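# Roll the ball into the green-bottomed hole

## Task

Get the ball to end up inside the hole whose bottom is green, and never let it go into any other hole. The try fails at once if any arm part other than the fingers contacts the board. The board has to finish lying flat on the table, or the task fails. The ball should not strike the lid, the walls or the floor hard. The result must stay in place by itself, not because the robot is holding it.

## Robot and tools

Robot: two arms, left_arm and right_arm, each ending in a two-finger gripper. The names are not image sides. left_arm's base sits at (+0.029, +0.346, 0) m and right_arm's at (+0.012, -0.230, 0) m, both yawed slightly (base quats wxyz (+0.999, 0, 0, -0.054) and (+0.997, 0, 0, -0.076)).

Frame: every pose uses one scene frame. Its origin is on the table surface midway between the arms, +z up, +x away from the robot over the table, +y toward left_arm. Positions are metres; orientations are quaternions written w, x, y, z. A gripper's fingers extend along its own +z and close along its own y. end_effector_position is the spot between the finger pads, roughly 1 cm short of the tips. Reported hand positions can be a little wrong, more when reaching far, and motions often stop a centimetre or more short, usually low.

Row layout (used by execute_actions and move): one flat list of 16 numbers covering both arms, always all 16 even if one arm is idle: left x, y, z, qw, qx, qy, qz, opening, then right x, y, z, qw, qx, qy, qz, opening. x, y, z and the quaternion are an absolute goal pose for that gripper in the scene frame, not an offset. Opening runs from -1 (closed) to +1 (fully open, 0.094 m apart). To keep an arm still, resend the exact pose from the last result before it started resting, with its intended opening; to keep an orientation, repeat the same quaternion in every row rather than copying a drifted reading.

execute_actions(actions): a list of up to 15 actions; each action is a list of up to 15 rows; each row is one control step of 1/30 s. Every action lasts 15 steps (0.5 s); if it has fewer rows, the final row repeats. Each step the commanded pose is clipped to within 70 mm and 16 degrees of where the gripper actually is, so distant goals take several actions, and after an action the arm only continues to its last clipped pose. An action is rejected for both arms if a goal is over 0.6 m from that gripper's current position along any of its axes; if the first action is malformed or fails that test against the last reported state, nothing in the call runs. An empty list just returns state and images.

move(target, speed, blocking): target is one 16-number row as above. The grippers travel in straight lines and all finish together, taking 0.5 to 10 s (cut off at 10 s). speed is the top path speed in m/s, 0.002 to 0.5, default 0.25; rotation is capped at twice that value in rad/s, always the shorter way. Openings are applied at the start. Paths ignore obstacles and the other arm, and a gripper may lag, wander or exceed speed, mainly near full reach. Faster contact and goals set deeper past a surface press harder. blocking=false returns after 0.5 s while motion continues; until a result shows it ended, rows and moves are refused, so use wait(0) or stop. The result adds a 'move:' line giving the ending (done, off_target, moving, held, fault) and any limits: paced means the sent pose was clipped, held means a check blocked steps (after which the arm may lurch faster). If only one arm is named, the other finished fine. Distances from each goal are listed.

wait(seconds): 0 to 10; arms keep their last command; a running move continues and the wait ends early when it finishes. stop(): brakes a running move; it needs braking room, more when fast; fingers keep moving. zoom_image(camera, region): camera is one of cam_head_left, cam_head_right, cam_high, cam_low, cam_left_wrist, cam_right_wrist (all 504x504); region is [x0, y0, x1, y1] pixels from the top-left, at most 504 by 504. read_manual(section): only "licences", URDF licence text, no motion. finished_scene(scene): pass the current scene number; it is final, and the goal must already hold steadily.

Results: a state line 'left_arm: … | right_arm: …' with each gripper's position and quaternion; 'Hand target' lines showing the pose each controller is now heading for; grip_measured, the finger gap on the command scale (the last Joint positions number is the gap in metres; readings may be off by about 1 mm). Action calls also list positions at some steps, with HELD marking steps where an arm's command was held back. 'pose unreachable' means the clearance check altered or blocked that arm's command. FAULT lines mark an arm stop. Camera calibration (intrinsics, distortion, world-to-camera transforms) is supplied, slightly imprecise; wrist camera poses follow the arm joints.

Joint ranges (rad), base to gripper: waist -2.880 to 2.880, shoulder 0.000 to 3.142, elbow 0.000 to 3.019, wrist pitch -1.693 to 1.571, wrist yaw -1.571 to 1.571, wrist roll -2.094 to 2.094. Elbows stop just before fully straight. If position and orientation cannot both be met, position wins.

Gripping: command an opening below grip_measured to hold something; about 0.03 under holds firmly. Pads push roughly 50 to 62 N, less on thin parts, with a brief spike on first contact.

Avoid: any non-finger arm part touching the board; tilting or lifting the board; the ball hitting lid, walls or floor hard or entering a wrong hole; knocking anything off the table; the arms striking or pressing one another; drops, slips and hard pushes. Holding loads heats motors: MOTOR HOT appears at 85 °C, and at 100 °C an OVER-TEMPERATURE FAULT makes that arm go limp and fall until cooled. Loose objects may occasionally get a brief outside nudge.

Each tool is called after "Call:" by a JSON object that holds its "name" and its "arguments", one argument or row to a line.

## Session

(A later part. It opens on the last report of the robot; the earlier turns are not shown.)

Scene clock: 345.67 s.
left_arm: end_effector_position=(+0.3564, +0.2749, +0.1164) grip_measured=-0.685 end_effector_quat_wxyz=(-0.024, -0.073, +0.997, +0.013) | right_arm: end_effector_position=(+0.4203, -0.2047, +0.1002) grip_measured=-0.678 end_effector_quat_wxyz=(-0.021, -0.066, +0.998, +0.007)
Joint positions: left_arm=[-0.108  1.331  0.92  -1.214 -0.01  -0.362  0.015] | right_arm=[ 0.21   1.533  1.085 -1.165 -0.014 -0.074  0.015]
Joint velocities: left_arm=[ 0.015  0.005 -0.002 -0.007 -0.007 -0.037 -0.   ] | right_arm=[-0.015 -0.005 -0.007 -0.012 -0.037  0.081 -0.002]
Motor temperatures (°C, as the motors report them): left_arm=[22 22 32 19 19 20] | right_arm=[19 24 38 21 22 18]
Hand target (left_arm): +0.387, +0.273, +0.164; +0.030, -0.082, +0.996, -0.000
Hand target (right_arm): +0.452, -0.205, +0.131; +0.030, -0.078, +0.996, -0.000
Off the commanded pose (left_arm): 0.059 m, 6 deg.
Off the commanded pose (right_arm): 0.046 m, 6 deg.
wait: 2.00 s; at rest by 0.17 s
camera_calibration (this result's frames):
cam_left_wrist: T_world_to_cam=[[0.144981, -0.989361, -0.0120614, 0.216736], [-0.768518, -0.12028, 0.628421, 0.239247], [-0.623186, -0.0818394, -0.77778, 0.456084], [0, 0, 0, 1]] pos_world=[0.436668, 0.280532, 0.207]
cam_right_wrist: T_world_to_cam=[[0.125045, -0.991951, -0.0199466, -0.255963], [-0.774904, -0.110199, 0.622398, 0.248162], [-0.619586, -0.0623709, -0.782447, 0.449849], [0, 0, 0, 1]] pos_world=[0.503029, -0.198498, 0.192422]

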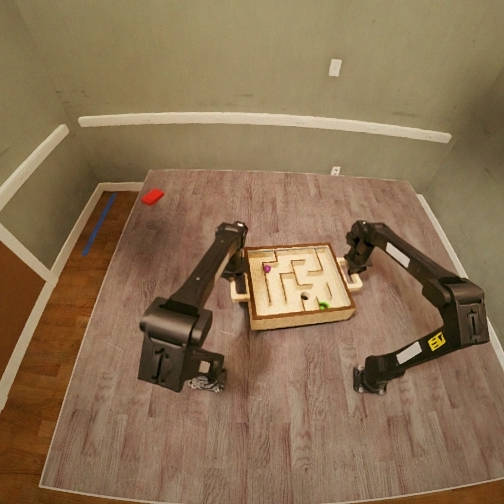

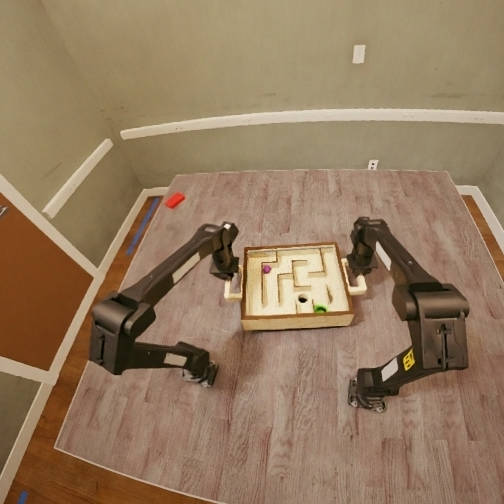

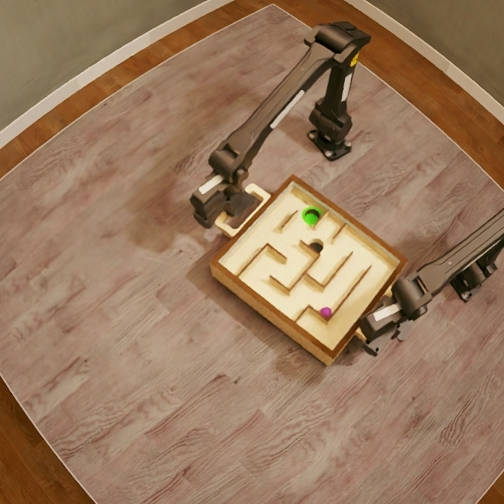

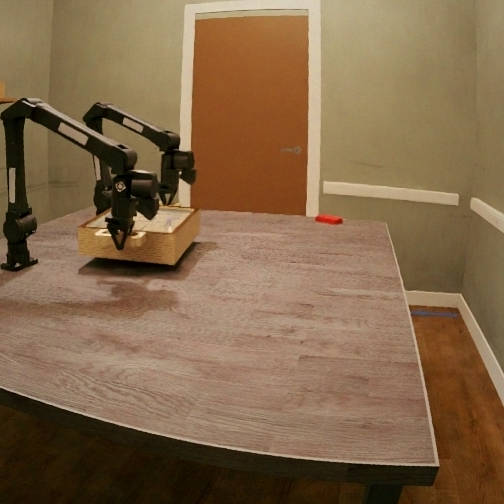

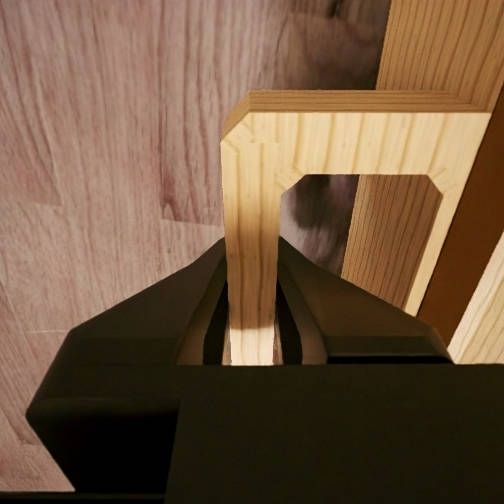

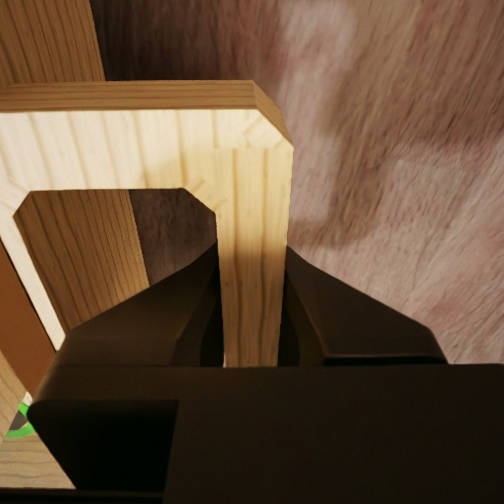

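Call:
{"name": "move", "arguments": {
  "target": [0.39,0.272,0.165,0.055,-0.082,0.995,0,-0.8,0.455,-0.205,0.13,0.055,-0.078,0.995,0,-0.8],
  "speed": 0.02
}}

Call:
{"name": "wait", "arguments": {
  "seconds": 2
}}

Scene clock: 353.73 s.
left_arm: end_effector_position=(+0.3522, +0.2780, +0.1124) grip_measured=-0.685 end_effector_quat_wxyz=(-0.019, -0.076, +0.997, +0.018) | right_arm: end_effector_position=(+0.4219, -0.2008, +0.0883) grip_measured=-0.678 end_effector_quat_wxyz=(-0.013, -0.070, +0.997, +0.013)
Joint positions: left_arm=[-0.108  1.317  0.896 -1.195 -0.023 -0.37   0.015] | right_arm=[ 0.215  1.543  1.061 -1.115 -0.025 -0.078  0.015]
Joint velocities: left_arm=[-0.005 -0.015 -0.007 -0.002 -0.051 -0.051  0.001] | right_arm=[ 0.005 -0.005 -0.012 -0.017 -0.007  0.11  -0.001]
Motor temperatures (°C, as the motors report them): left_arm=[22 23 32 19 19 20] | right_arm=[19 24 37 21 22 18]
Hand target (left_arm): +0.386, +0.273, +0.164; +0.055, -0.081, +0.995, -0.000
Hand target (right_arm): +0.451, -0.205, +0.131; +0.055, -0.078, +0.995, -0.000
Off the commanded pose (left_arm): 0.065 m, 9 deg.
Off the commanded pose (right_arm): 0.053 m, 8 deg.
move: off_target (left_arm, right_arm)
camera_calibration (this result's frames):
cam_left_wrist: T_world_to_cam=[[0.152078, -0.988143, -0.0211082, 0.218589], [-0.774558, -0.132419, 0.618486, 0.245534], [-0.613947, -0.0777087, -0.785513, 0.447042], [0, 0, 0, 1]] pos_world=[0.431398, 0.28325, 0.203912]
cam_right_wrist: T_world_to_cam=[[0.133003, -0.990663, -0.0299538, -0.254764], [-0.783718, -0.123623, 0.60869, 0.259485], [-0.60671, -0.0574821, -0.792842, 0.438197], [0, 0, 0, 1]] pos_world=[0.503105, -0.195119, 0.181844]

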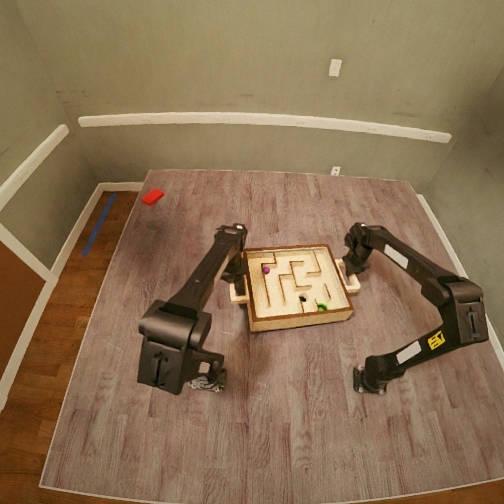

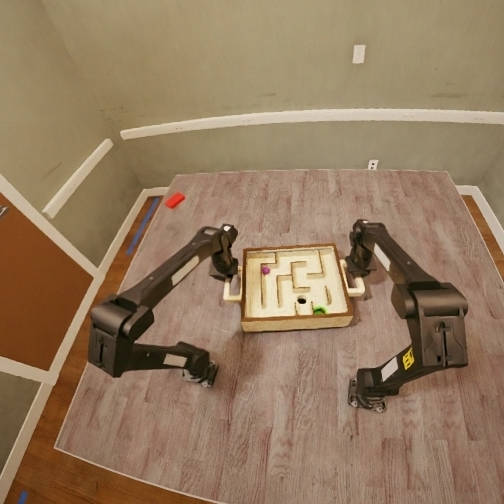

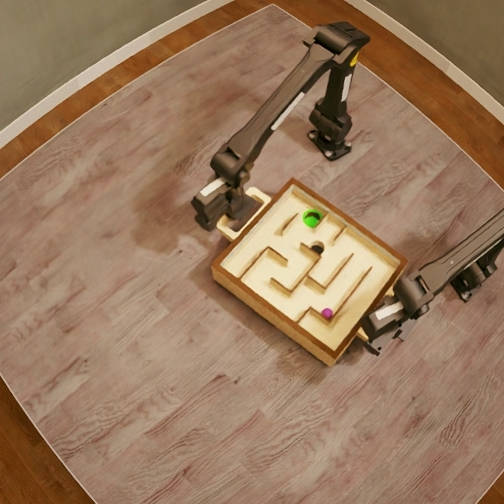

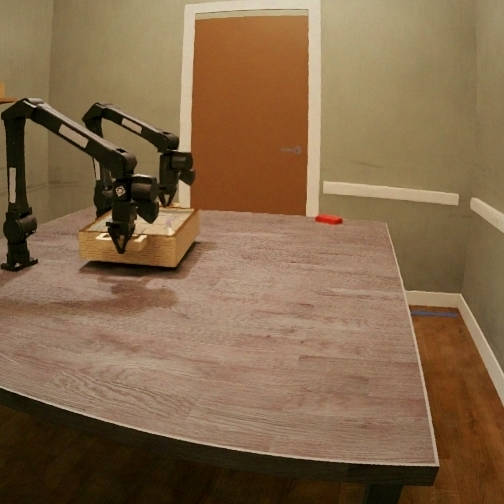

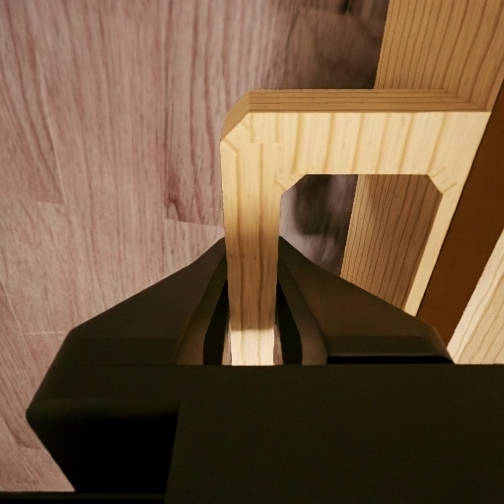

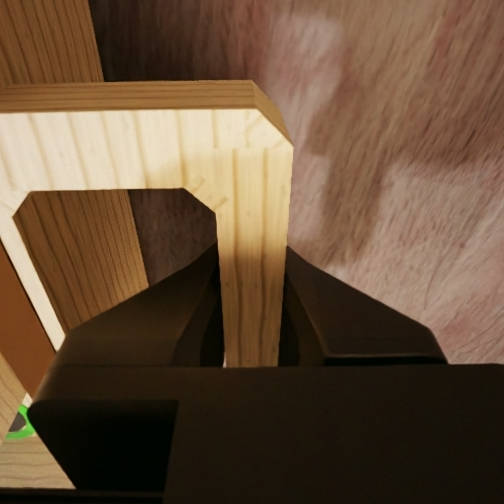

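Scene clock: 355.73 s.
left_arm: end_effector_position=(+0.3522, +0.2780, +0.1124) grip_measured=-0.685 end_effector_quat_wxyz=(-0.019, -0.076, +0.997, +0.018) | right_arm: end_effector_position=(+0.4219, -0.2008, +0.0883) grip_measured=-0.678 end_effector_quat_wxyz=(-0.013, -0.070, +0.997, +0.013)
Joint positions: left_arm=[-0.108  1.317  0.896 -1.195 -0.023 -0.37   0.015] | right_arm=[ 0.215  1.543  1.061 -1.115 -0.025 -0.078  0.015]
Joint velocities: left_arm=[-0.015 -0.024 -0.012 -0.017  0.007  0.022 -0.   ] | right_arm=[ 0.024 -0.005 -0.007 -0.002 -0.022 -0.007  0.001]
Motor temperatures (°C, as the motors report them): left_arm=[22 23 32 19 19 20] | right_arm=[19 24 37 21 22 18]
Hand target (left_arm): +0.386, +0.273, +0.164; +0.055, -0.081, +0.995, -0.000
Hand target (right_arm): +0.451, -0.205, +0.131; +0.055, -0.078, +0.995, -0.000
Off the commanded pose (left_arm): 0.065 m, 9 deg.
Off the commanded pose (right_arm): 0.053 m, 8 deg.
wait: 2.00 s; at rest by 0.17 s
camera_calibration (this result's frames):
cam_left_wrist: T_world_to_cam=[[0.152078, -0.988143, -0.0211082, 0.218589], [-0.774558, -0.132419, 0.618486, 0.245534], [-0.613947, -0.0777087, -0.785513, 0.447042], [0, 0, 0, 1]] pos_world=[0.431398, 0.28325, 0.203912]
cam_right_wrist: T_world_to_cam=[[0.133003, -0.990663, -0.0299538, -0.254764], [-0.783718, -0.123623, 0.60869, 0.259485], [-0.60671, -0.0574821, -0.792842, 0.438197], [0, 0, 0, 1]] pos_world=[0.503105, -0.195119, 0.181844]

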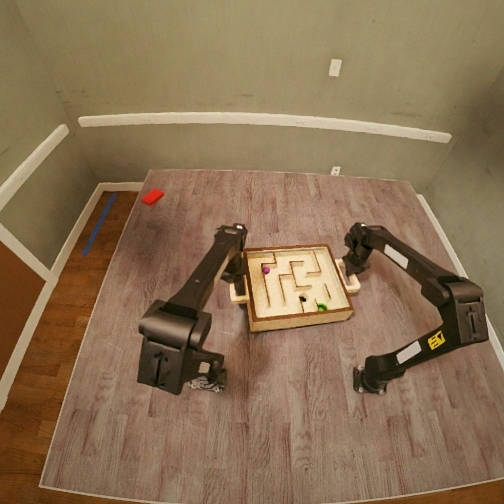

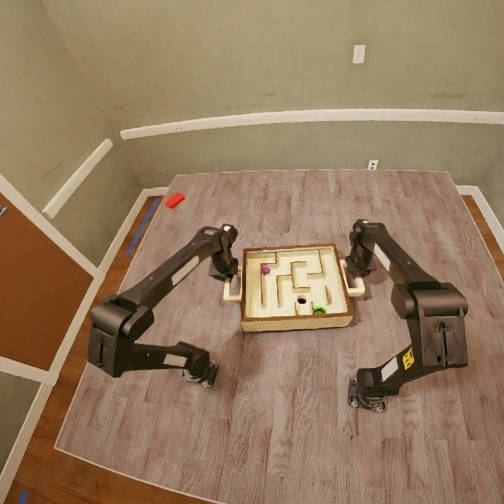

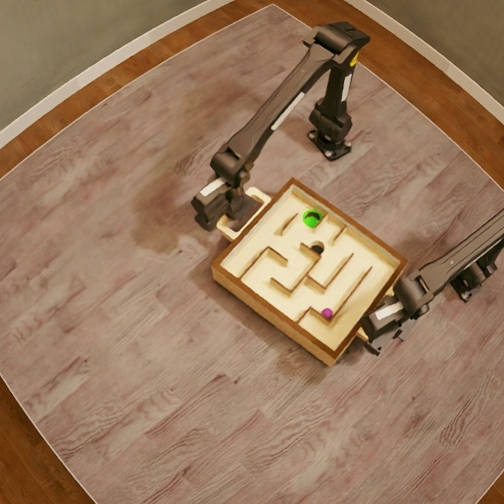

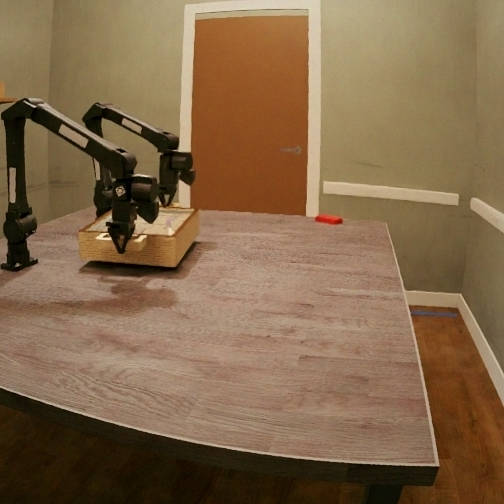

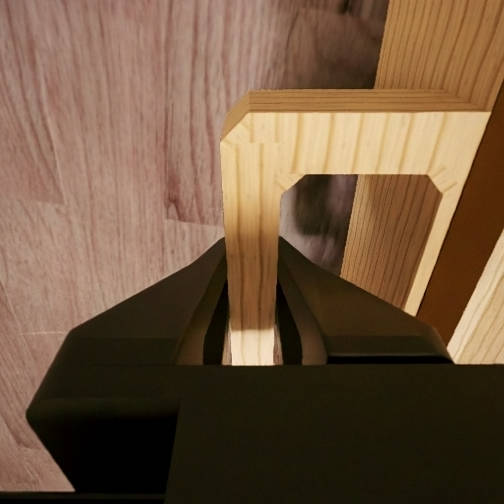

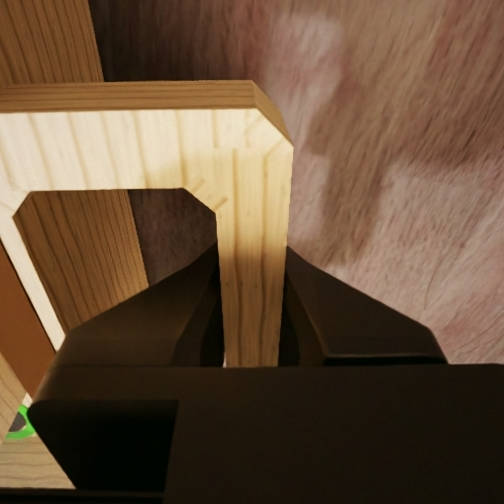

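Call:
{"name": "execute_actions", "arguments": {
  "actions": [
    [[0.38,0.272,0.155,0.07,-0.082,0.994,0,-0.8,0.445,-0.205,0.14,0.07,-0.078,0.994,0,-0.8]],
    [[0.38,0.272,0.155,0.07,-0.082,0.994,0,-0.8,0.445,-0.205,0.14,0.07,-0.078,0.994,0,-0.8]]
  ]
}}

Call:
{"name": "zoom_image", "arguments": {
  "camera": "cam_high",
  "region": [170,170,410,410]
}}

Scene clock: 362.17 s.
left_arm: end_effector_position=(+0.3610, +0.2770, +0.1238) grip_measured=-0.685 end_effector_quat_wxyz=(+0.021, -0.074, +0.997, +0.012) | right_arm: end_effector_position=(+0.4276, -0.2022, +0.1093) grip_measured=-0.678 end_effector_quat_wxyz=(+0.024, -0.068, +0.997, +0.008)
Joint positions: left_arm=[-0.112  1.276  0.891 -1.154 -0.036 -0.369  0.015] | right_arm=[ 0.215  1.486  1.057 -1.093 -0.015 -0.073  0.015]
Joint velocities: left_arm=[-0.005 -0.015 -0.002 -0.002 -0.081  0.037 -0.   ] | right_arm=[-0.015  0.005  0.007 -0.002 -0.022 -0.037  0.001]
Motor temperatures (°C, as the motors report them): left_arm=[22 23 32 19 19 20] | right_arm=[19 25 37 21 23 18]
Hand target (left_arm): +0.379, +0.272, +0.155; +0.070, -0.081, +0.994, -0.001
Hand target (right_arm): +0.443, -0.205, +0.140; +0.070, -0.078, +0.994, -0.000
Off the commanded pose (left_arm): 0.037 m, 6 deg.
Off the commanded pose (right_arm): 0.035 m, 5 deg.
Step readings (end_effector_position; steps 1 to 15: 1st action; 16 to 30: 2nd action):
0: left_arm (+0.3522, +0.2780, +0.1124) | right_arm (+0.4219, -0.2008, +0.0883)
1: left_arm (+0.3537, +0.2778, +0.1129) | right_arm (+0.4223, -0.2008, +0.0893)
2: left_arm (+0.3551, +0.2778, +0.1133) | right_arm (+0.4225, -0.2009, +0.0902)
4: left_arm (+0.3578, +0.2773, +0.1160) | right_arm (+0.4249, -0.2016, +0.0956)
8: left_arm (+0.3608, +0.2771, +0.1226) | right_arm (+0.4275, -0.2021, +0.1073)
15: left_arm (+0.3609, +0.2771, +0.1238) | right_arm (+0.4276, -0.2022, +0.1093)
16: left_arm (+0.3610, +0.2770, +0.1238) | right_arm (+0.4276, -0.2022, +0.1093)
17: left_arm (+0.3610, +0.2770, +0.1238) | right_arm (+0.4276, -0.2022, +0.1093)
19: left_arm (+0.3610, +0.2770, +0.1238) | right_arm (+0.4276, -0.2022, +0.1093)
23: left_arm (+0.3610, +0.2770, +0.1238) | right_arm (+0.4276, -0.2022, +0.1093)
30: end_effector_position above
camera_calibration (this result's frames):
cam_left_wrist: T_world_to_cam=[[0.148124, -0.988956, -0.00497303, 0.216161], [-0.821691, -0.125867, 0.555861, 0.268172], [-0.550348, -0.0782501, -0.83126, 0.44419], [0, 0, 0, 1]] pos_world=[0.432795, 0.282285, 0.221246]
cam_right_wrist: T_world_to_cam=[[0.130039, -0.991396, -0.0149363, -0.256751], [-0.827791, -0.116846, 0.548734, 0.277752], [-0.545758, -0.0589926, -0.835864, 0.436536], [0, 0, 0, 1]] pos_world=[0.501551, -0.196336, 0.208637]

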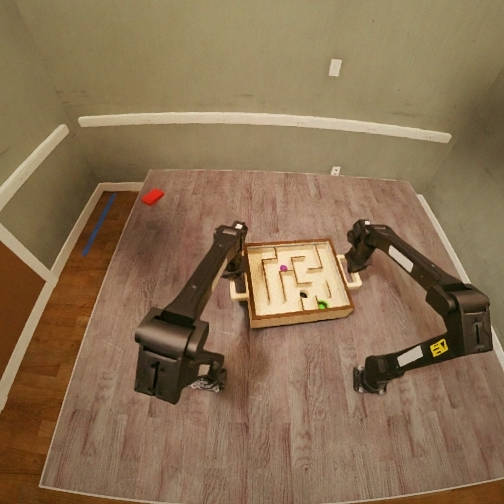

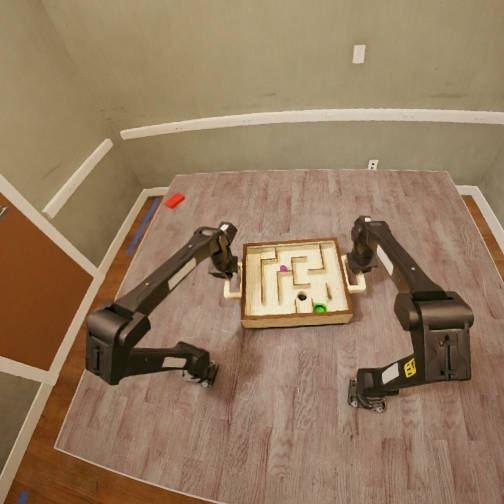

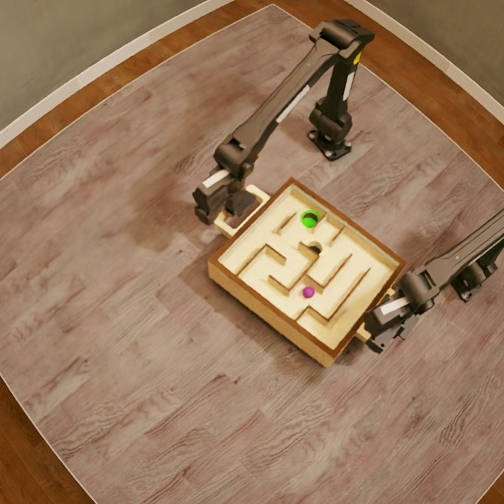

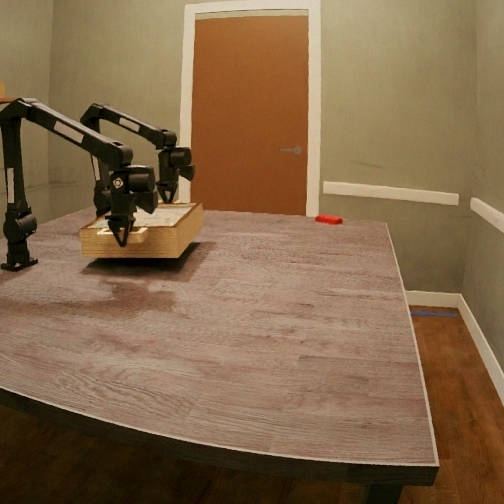

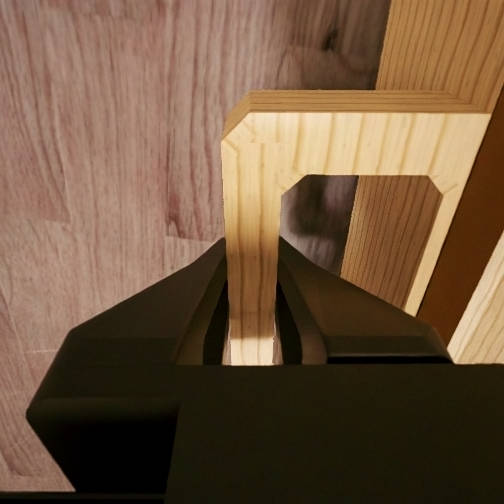

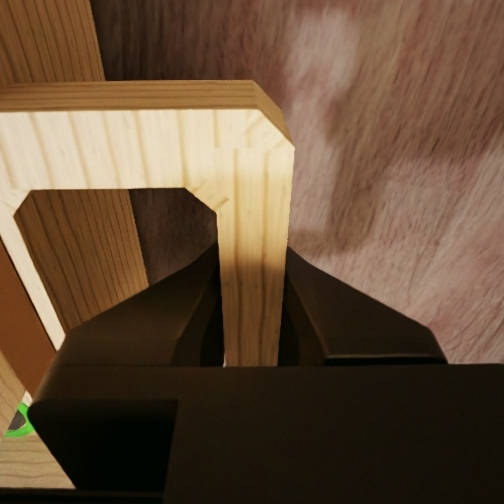

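Region (170, 170, 410, 410) of cam_high's 504x504 image, scaled by 2.100, with more detail than that image has.

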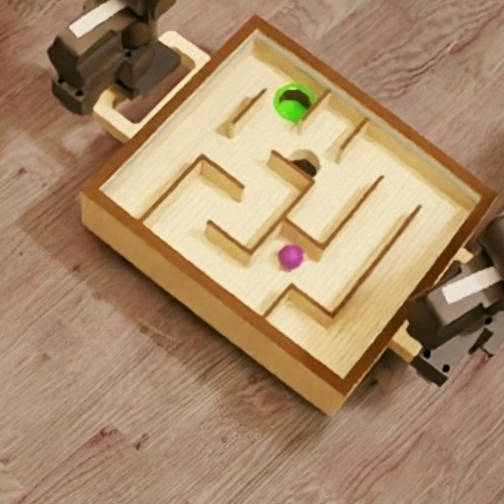

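Call:
{"name": "execute_actions", "arguments": {
  "actions": [
    [[0.38,0.272,0.158,0.035,-0.082,0.996,0,-0.8,0.445,-0.205,0.138,0.035,-0.078,0.996,0,-0.8]],
    [[0.38,0.272,0.158,0.035,-0.082,0.996,0,-0.8,0.445,-0.205,0.138,0.035,-0.078,0.996,0,-0.8]],
    [[0.38,0.272,0.158,0.035,-0.082,0.996,0,-0.8,0.445,-0.205,0.138,0.035,-0.078,0.996,0,-0.8]],
    [[0.38,0.272,0.158,0.035,-0.082,0.996,0,-0.8,0.445,-0.205,0.138,0.035,-0.078,0.996,0,-0.8]]
  ]
}}

Call:
{"name": "zoom_image", "arguments": {
  "camera": "cam_high",
  "region": [170,170,410,410]
}}

Scene clock: 369.03 s.
left_arm: end_effector_position=(+0.3505, +0.2758, +0.1219) grip_measured=-0.685 end_effector_quat_wxyz=(-0.005, -0.074, +0.997, +0.010) | right_arm: end_effector_position=(+0.4171, -0.2035, +0.1090) grip_measured=-0.678 end_effector_quat_wxyz=(+0.001, -0.068, +0.998, +0.006)
Joint positions: left_arm=[-0.112  1.282  0.892 -1.196 -0.016 -0.368  0.015] | right_arm=[ 0.215  1.488  1.06  -1.141 -0.012 -0.073  0.015]
Joint velocities: left_arm=[-0.005 -0.005 -0.007  0.002 -0.022 -0.051 -0.001] | right_arm=[-0.005 -0.005 -0.022 -0.012  0.051  0.051 -0.   ]
Motor temperatures (°C, as the motors report them): left_arm=[22 23 32 19 19 20] | right_arm=[19 25 37 21 23 19]
Hand target (left_arm): +0.378, +0.273, +0.157; +0.035, -0.082, +0.996, -0.000
Hand target (right_arm): +0.442, -0.205, +0.139; +0.035, -0.078, +0.996, -0.000
Off the commanded pose (left_arm): 0.047 m, 5 deg.
Off the commanded pose (right_arm): 0.040 m, 4 deg.
Step readings (end_effector_position; steps 1 to 15: 1st action; 16 to 30: 2nd action; 31 to 45: 3rd action; 46 to 60: 4th action):
0: left_arm (+0.3610, +0.2770, +0.1238) | right_arm (+0.4276, -0.2022, +0.1093)
1: left_arm (+0.3596, +0.2767, +0.1235) | right_arm (+0.4266, -0.2024, +0.1095)
2: left_arm (+0.3576, +0.2765, +0.1235) | right_arm (+0.4249, -0.2027, +0.1098)
4: left_arm (+0.3531, +0.2759, +0.1227) | right_arm (+0.4203, -0.2033, +0.1098)
8: left_arm (+0.3505, +0.2758, +0.1219) | right_arm (+0.4171, -0.2035, +0.1090)
15: left_arm (+0.3505, +0.2758, +0.1219) | right_arm (+0.4171, -0.2035, +0.1090)
16: left_arm (+0.3505, +0.2758, +0.1219) | right_arm (+0.4171, -0.2035, +0.1090)
17: left_arm (+0.3505, +0.2758, +0.1219) | right_arm (+0.4171, -0.2035, +0.1090)
19: left_arm (+0.3505, +0.2758, +0.1219) | right_arm (+0.4171, -0.2035, +0.1090)
23: left_arm (+0.3505, +0.2758, +0.1219) | right_arm (+0.4171, -0.2035, +0.1090)
30: left_arm (+0.3505, +0.2758, +0.1219) | right_arm (+0.4171, -0.2035, +0.1090)
31: left_arm (+0.3505, +0.2758, +0.1219) | right_arm (+0.4171, -0.2035, +0.1090)
32: left_arm (+0.3505, +0.2758, +0.1219) | right_arm (+0.4171, -0.2035, +0.1090)
34: left_arm (+0.3505, +0.2758, +0.1219) | right_arm (+0.4171, -0.2035, +0.1090)
38: left_arm (+0.3505, +0.2758, +0.1219) | right_arm (+0.4171, -0.2035, +0.1090)
45: left_arm (+0.3505, +0.2758, +0.1219) | right_arm (+0.4171, -0.2035, +0.1090)
46: left_arm (+0.3505, +0.2758, +0.1219) | right_arm (+0.4171, -0.2035, +0.1090)
47: left_arm (+0.3505, +0.2758, +0.1219) | right_arm (+0.4171, -0.2035, +0.1090)
49: left_arm (+0.3505, +0.2758, +0.1219) | right_arm (+0.4171, -0.2035, +0.1090)
53: left_arm (+0.3505, +0.2758, +0.1219) | right_arm (+0.4171, -0.2035, +0.1090)
60: end_effector_position above
camera_calibration (this result's frames):
cam_left_wrist: T_world_to_cam=[[0.14736, -0.989077, -0.0034497, 0.216641], [-0.792126, -0.120104, 0.598424, 0.243285], [-0.592301, -0.085451, -0.801172, 0.449741], [0, 0, 0, 1]] pos_world=[0.427171, 0.281925, 0.21548]
cam_right_wrist: T_world_to_cam=[[0.129256, -0.991508, -0.0143161, -0.256459], [-0.801106, -0.112922, 0.587774, 0.254475], [-0.584399, -0.0645049, -0.808898, 0.442581], [0, 0, 0, 1]] pos_world=[0.495654, -0.196997, 0.204758]

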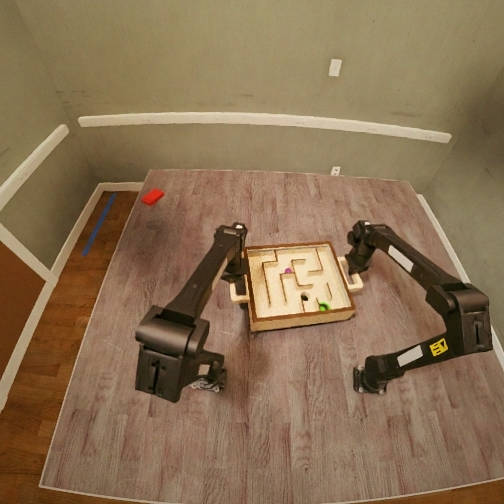

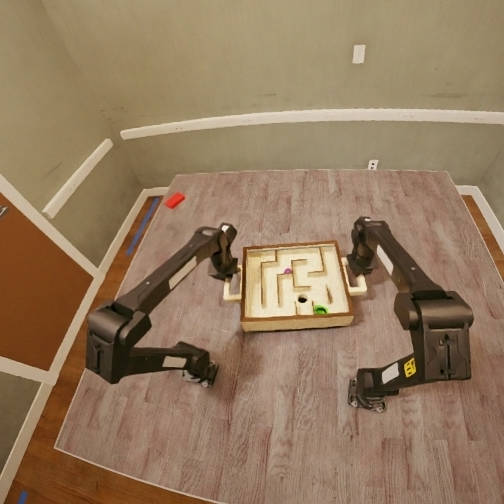

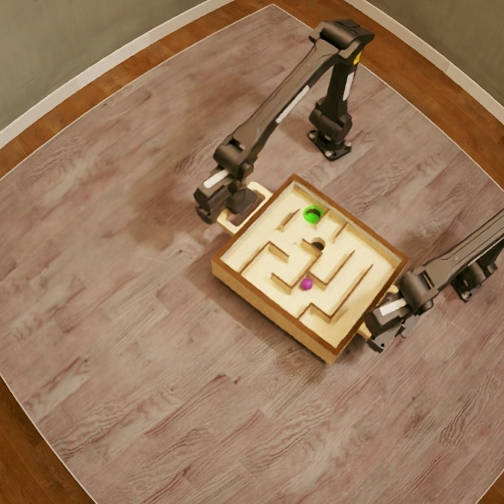

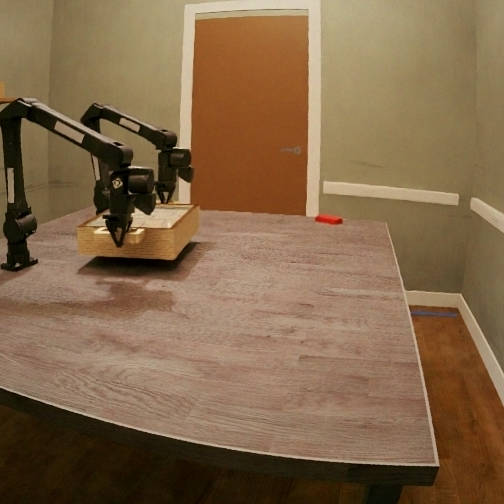

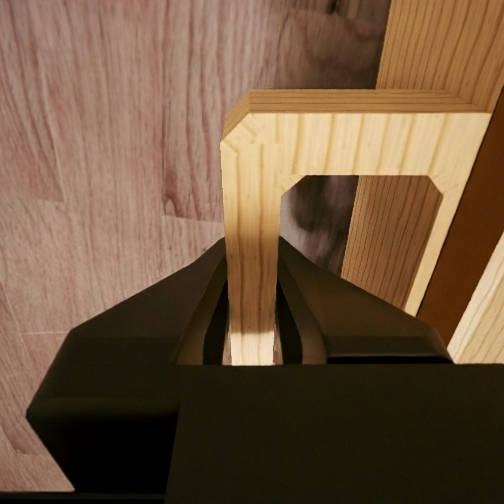

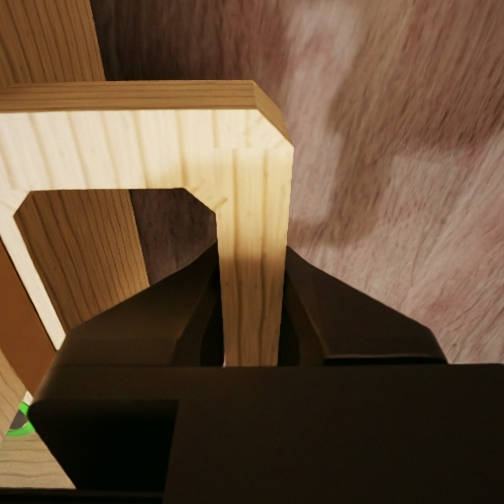

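Region (170, 170, 410, 410) of cam_high's 504x504 image, scaled by 2.100, with more detail than that image has.

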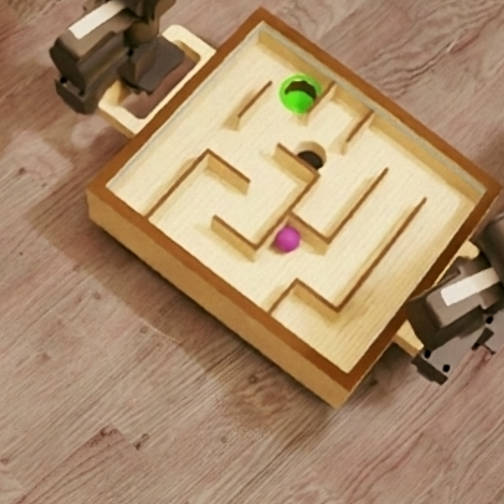

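More far tilt.

Call:
{"name": "execute_actions", "arguments": {
  "actions": [
    [[0.38,0.272,0.16,0.01,-0.082,0.996,0,-0.8,0.445,-0.205,0.142,0.01,-0.078,0.996,0,-0.8]],
    [[0.38,0.272,0.16,0.01,-0.082,0.996,0,-0.8,0.445,-0.205,0.142,0.01,-0.078,0.996,0,-0.8]],
    [[0.38,0.272,0.16,0.01,-0.082,0.996,0,-0.8,0.445,-0.205,0.142,0.01,-0.078,0.996,0,-0.8]],
    [[0.38,0.272,0.16,0.01,-0.082,0.996,0,-0.8,0.445,-0.205,0.142,0.01,-0.078,0.996,0,-0.8]]
  ]
}}

Call:
{"name": "zoom_image", "arguments": {
  "camera": "cam_high",
  "region": [170,170,410,410]
}}

Scene clock: 376.57 s.
left_arm: end_effector_position=(+0.3474, +0.2746, +0.1219) grip_measured=-0.685 end_effector_quat_wxyz=(-0.032, -0.075, +0.997, +0.010) | right_arm: end_effector_position=(+0.4141, -0.2046, +0.1093) grip_measured=-0.678 end_effector_quat_wxyz=(-0.027, -0.068, +0.997, +0.003)
Joint positions: left_arm=[-0.111  1.31   0.915 -1.243 -0.002 -0.368  0.015] | right_arm=[ 0.215  1.515  1.09  -1.2   -0.006 -0.074  0.015]
Joint velocities: left_arm=[-0.015 -0.005  0.007  0.002  0.022  0.051 -0.   ] | right_arm=[-0.005 -0.005 -0.022 -0.012 -0.007 -0.081  0.001]
Motor temperatures (°C, as the motors report them): left_arm=[22 22 32 19 19 20] | right_arm=[19 24 38 21 22 19]
Hand target (left_arm): +0.378, +0.273, +0.159; +0.011, -0.082, +0.997, -0.000
Hand target (right_arm): +0.442, -0.205, +0.143; +0.011, -0.078, +0.997, -0.000
Off the commanded pose (left_arm): 0.050 m, 5 deg.
Off the commanded pose (right_arm): 0.045 m, 4 deg.
Step readings (end_effector_position; steps 1 to 15: 1st action; 16 to 30: 2nd action; 31 to 45: 3rd action; 46 to 60: 4th action):
0: left_arm (+0.3505, +0.2758, +0.1219) | right_arm (+0.4171, -0.2035, +0.1090)
1: left_arm (+0.3498, +0.2755, +0.1220) | right_arm (+0.4165, -0.2035, +0.1095)
2: left_arm (+0.3487, +0.2753, +0.1227) | right_arm (+0.4154, -0.2039, +0.1104)
4: left_arm (+0.3475, +0.2746, +0.1229) | right_arm (+0.4145, -0.2045, +0.1114)
8: left_arm (+0.3478, +0.2746, +0.1219) | right_arm (+0.4146, -0.2046, +0.1096)
15: left_arm (+0.3474, +0.2746, +0.1219) | right_arm (+0.4141, -0.2046, +0.1093)
16: left_arm (+0.3474, +0.2746, +0.1219) | right_arm (+0.4141, -0.2046, +0.1093)
17: left_arm (+0.3474, +0.2746, +0.1219) | right_arm (+0.4141, -0.2046, +0.1093)
19: left_arm (+0.3474, +0.2746, +0.1219) | right_arm (+0.4141, -0.2046, +0.1093)
23: left_arm (+0.3474, +0.2746, +0.1219) | right_arm (+0.4141, -0.2046, +0.1093)
30: left_arm (+0.3474, +0.2746, +0.1219) | right_arm (+0.4141, -0.2046, +0.1093)
31: left_arm (+0.3474, +0.2746, +0.1219) | right_arm (+0.4141, -0.2046, +0.1093)
32: left_arm (+0.3474, +0.2746, +0.1219) | right_arm (+0.4141, -0.2046, +0.1093)
34: left_arm (+0.3474, +0.2746, +0.1219) | right_arm (+0.4141, -0.2046, +0.1093)
38: left_arm (+0.3474, +0.2746, +0.1219) | right_arm (+0.4141, -0.2046, +0.1093)
45: left_arm (+0.3474, +0.2746, +0.1219) | right_arm (+0.4141, -0.2046, +0.1093)
46: left_arm (+0.3474, +0.2746, +0.1219) | right_arm (+0.4141, -0.2046, +0.1093)
47: left_arm (+0.3474, +0.2746, +0.1219) | right_arm (+0.4141, -0.2046, +0.1093)
49: left_arm (+0.3474, +0.2746, +0.1219) | right_arm (+0.4141, -0.2046, +0.1093)
53: left_arm (+0.3474, +0.2746, +0.1219) | right_arm (+0.4141, -0.2046, +0.1093)
60: end_effector_position above
camera_calibration (this result's frames):
cam_left_wrist: T_world_to_cam=[[0.14912, -0.988781, -0.00871214, 0.215799], [-0.759075, -0.120115, 0.639826, 0.22409], [-0.633694, -0.0887975, -0.768471, 0.459103], [0, 0, 0, 1]] pos_world=[0.428851, 0.281061, 0.211309]
cam_right_wrist: T_world_to_cam=[[0.129777, -0.991461, -0.0127864, -0.257537], [-0.767019, -0.108555, 0.632374, 0.233645], [-0.628362, -0.0722606, -0.774557, 0.453861], [0, 0, 0, 1]] pos_world=[0.497822, -0.197179, 0.200497]

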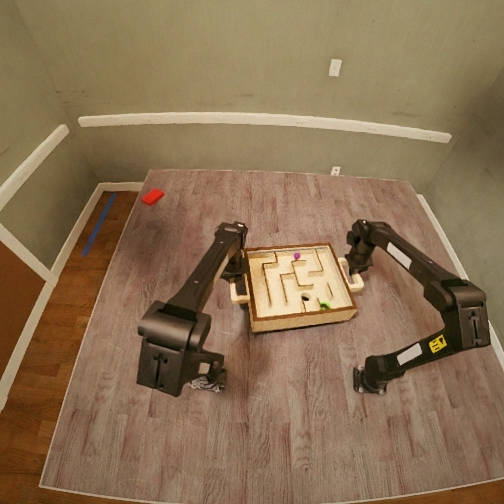

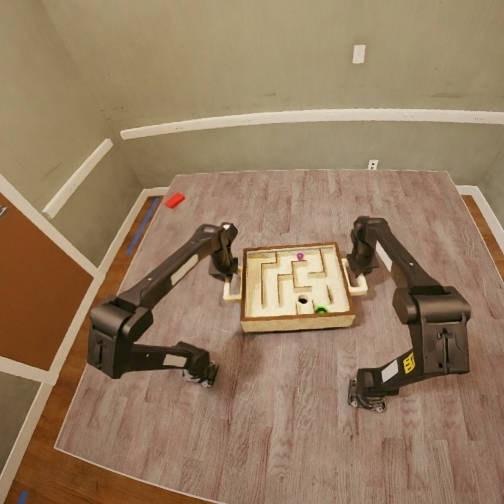

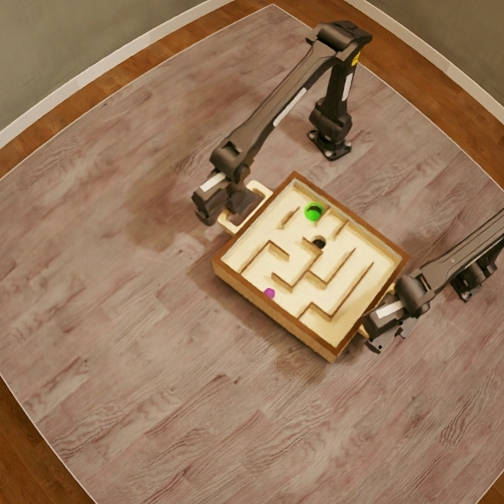

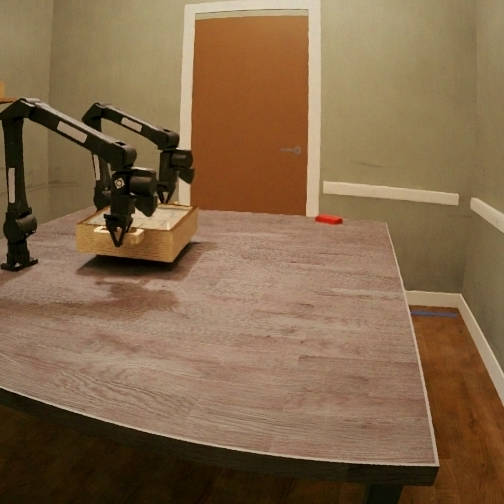

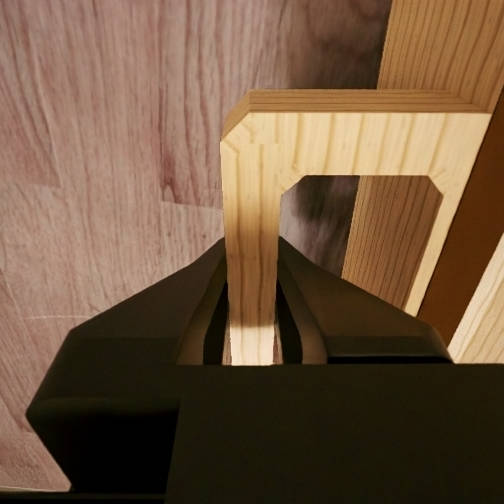

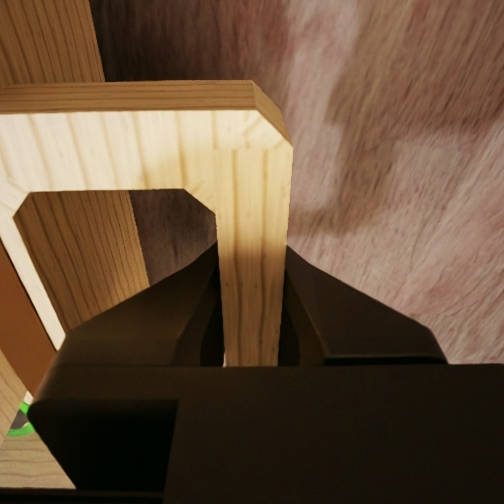

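Region (170, 170, 410, 410) of cam_high's 504x504 image, scaled by 2.100, with more detail than that image has.

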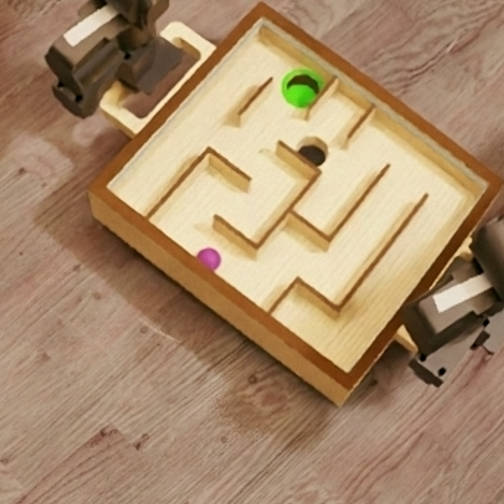

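Call:
{"name": "execute_actions", "arguments": {
  "actions": []
}}

Call:
{"name": "zoom_image", "arguments": {
  "camera": "cam_high",
  "region": [170,170,410,410]
}}

Scene clock: 392.07 s.
left_arm: end_effector_position=(+0.3474, +0.2746, +0.1219) grip_measured=-0.685 end_effector_quat_wxyz=(-0.032, -0.075, +0.997, +0.010) | right_arm: end_effector_position=(+0.4141, -0.2046, +0.1093) grip_measured=-0.678 end_effector_quat_wxyz=(-0.027, -0.068, +0.997, +0.003)
Joint positions: left_arm=[-0.111  1.31   0.915 -1.243 -0.002 -0.368  0.015] | right_arm=[ 0.215  1.515  1.09  -1.2   -0.006 -0.074  0.015]
Joint velocities: left_arm=[-0.015 -0.015  0.007  0.007  0.051  0.022 -0.001] | right_arm=[-0.005  0.005  0.002 -0.007 -0.051  0.007 -0.   ]
Motor temperatures (°C, as the motors report them): left_arm=[22 22 33 19 19 20] | right_arm=[19 24 39 21 22 19]
Hand target (left_arm): +0.378, +0.273, +0.159; +0.011, -0.082, +0.997, -0.000
Hand target (right_arm): +0.442, -0.205, +0.143; +0.011, -0.078, +0.997, -0.000
Off the commanded pose (left_arm): 0.050 m, 5 deg.
Off the commanded pose (right_arm): 0.045 m, 4 deg.
camera_calibration (this result's frames):
cam_left_wrist: T_world_to_cam=[[0.14912, -0.988781, -0.00871214, 0.215799], [-0.759075, -0.120115, 0.639826, 0.22409], [-0.633694, -0.0887975, -0.768471, 0.459103], [0, 0, 0, 1]] pos_world=[0.428851, 0.281061, 0.211309]
cam_right_wrist: T_world_to_cam=[[0.129777, -0.991461, -0.0127864, -0.257537], [-0.767019, -0.108555, 0.632374, 0.233645], [-0.628362, -0.0722606, -0.774557, 0.453861], [0, 0, 0, 1]] pos_world=[0.497822, -0.197179, 0.200497]

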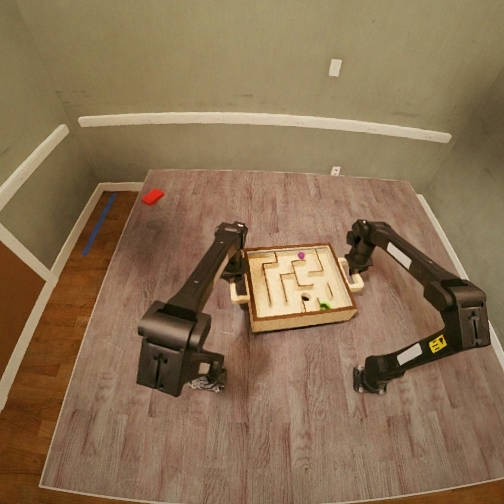

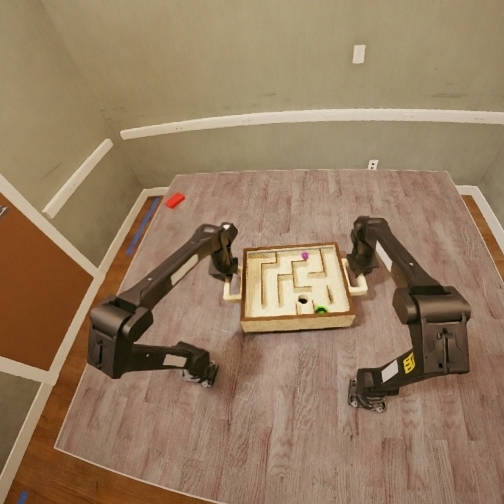

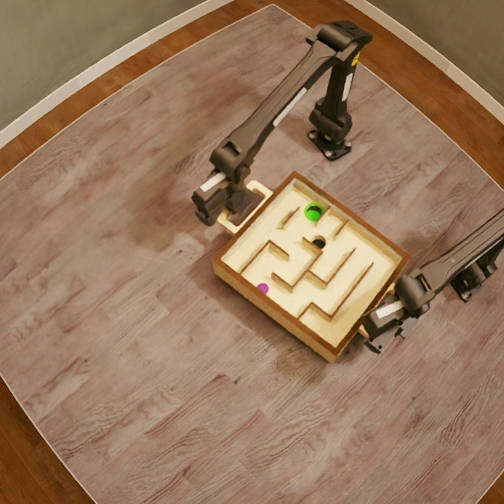

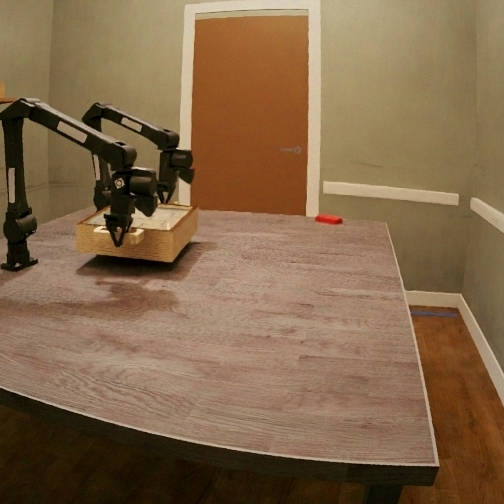

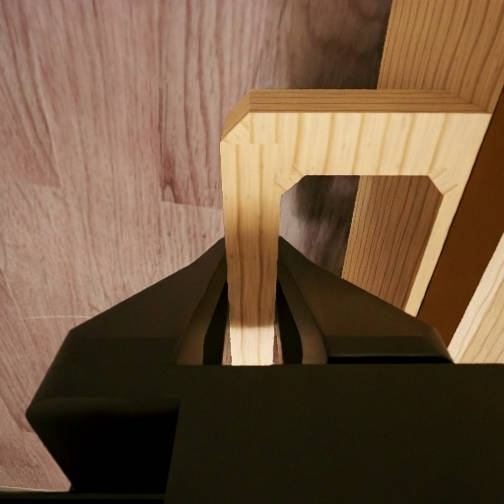

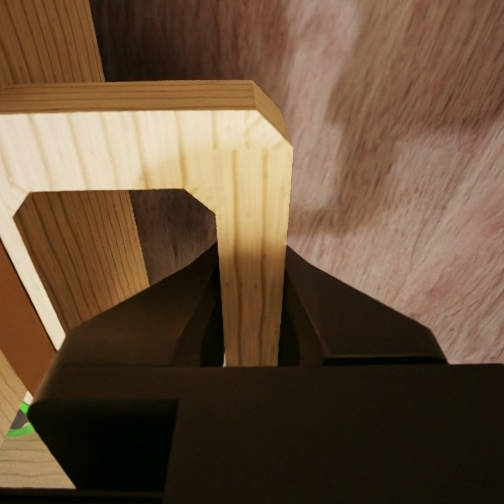

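Region (170, 170, 410, 410) of cam_high's 504x504 image, scaled by 2.100, with more detail than that image has.

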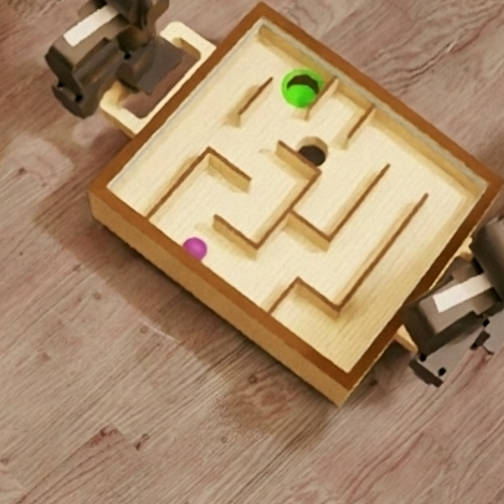

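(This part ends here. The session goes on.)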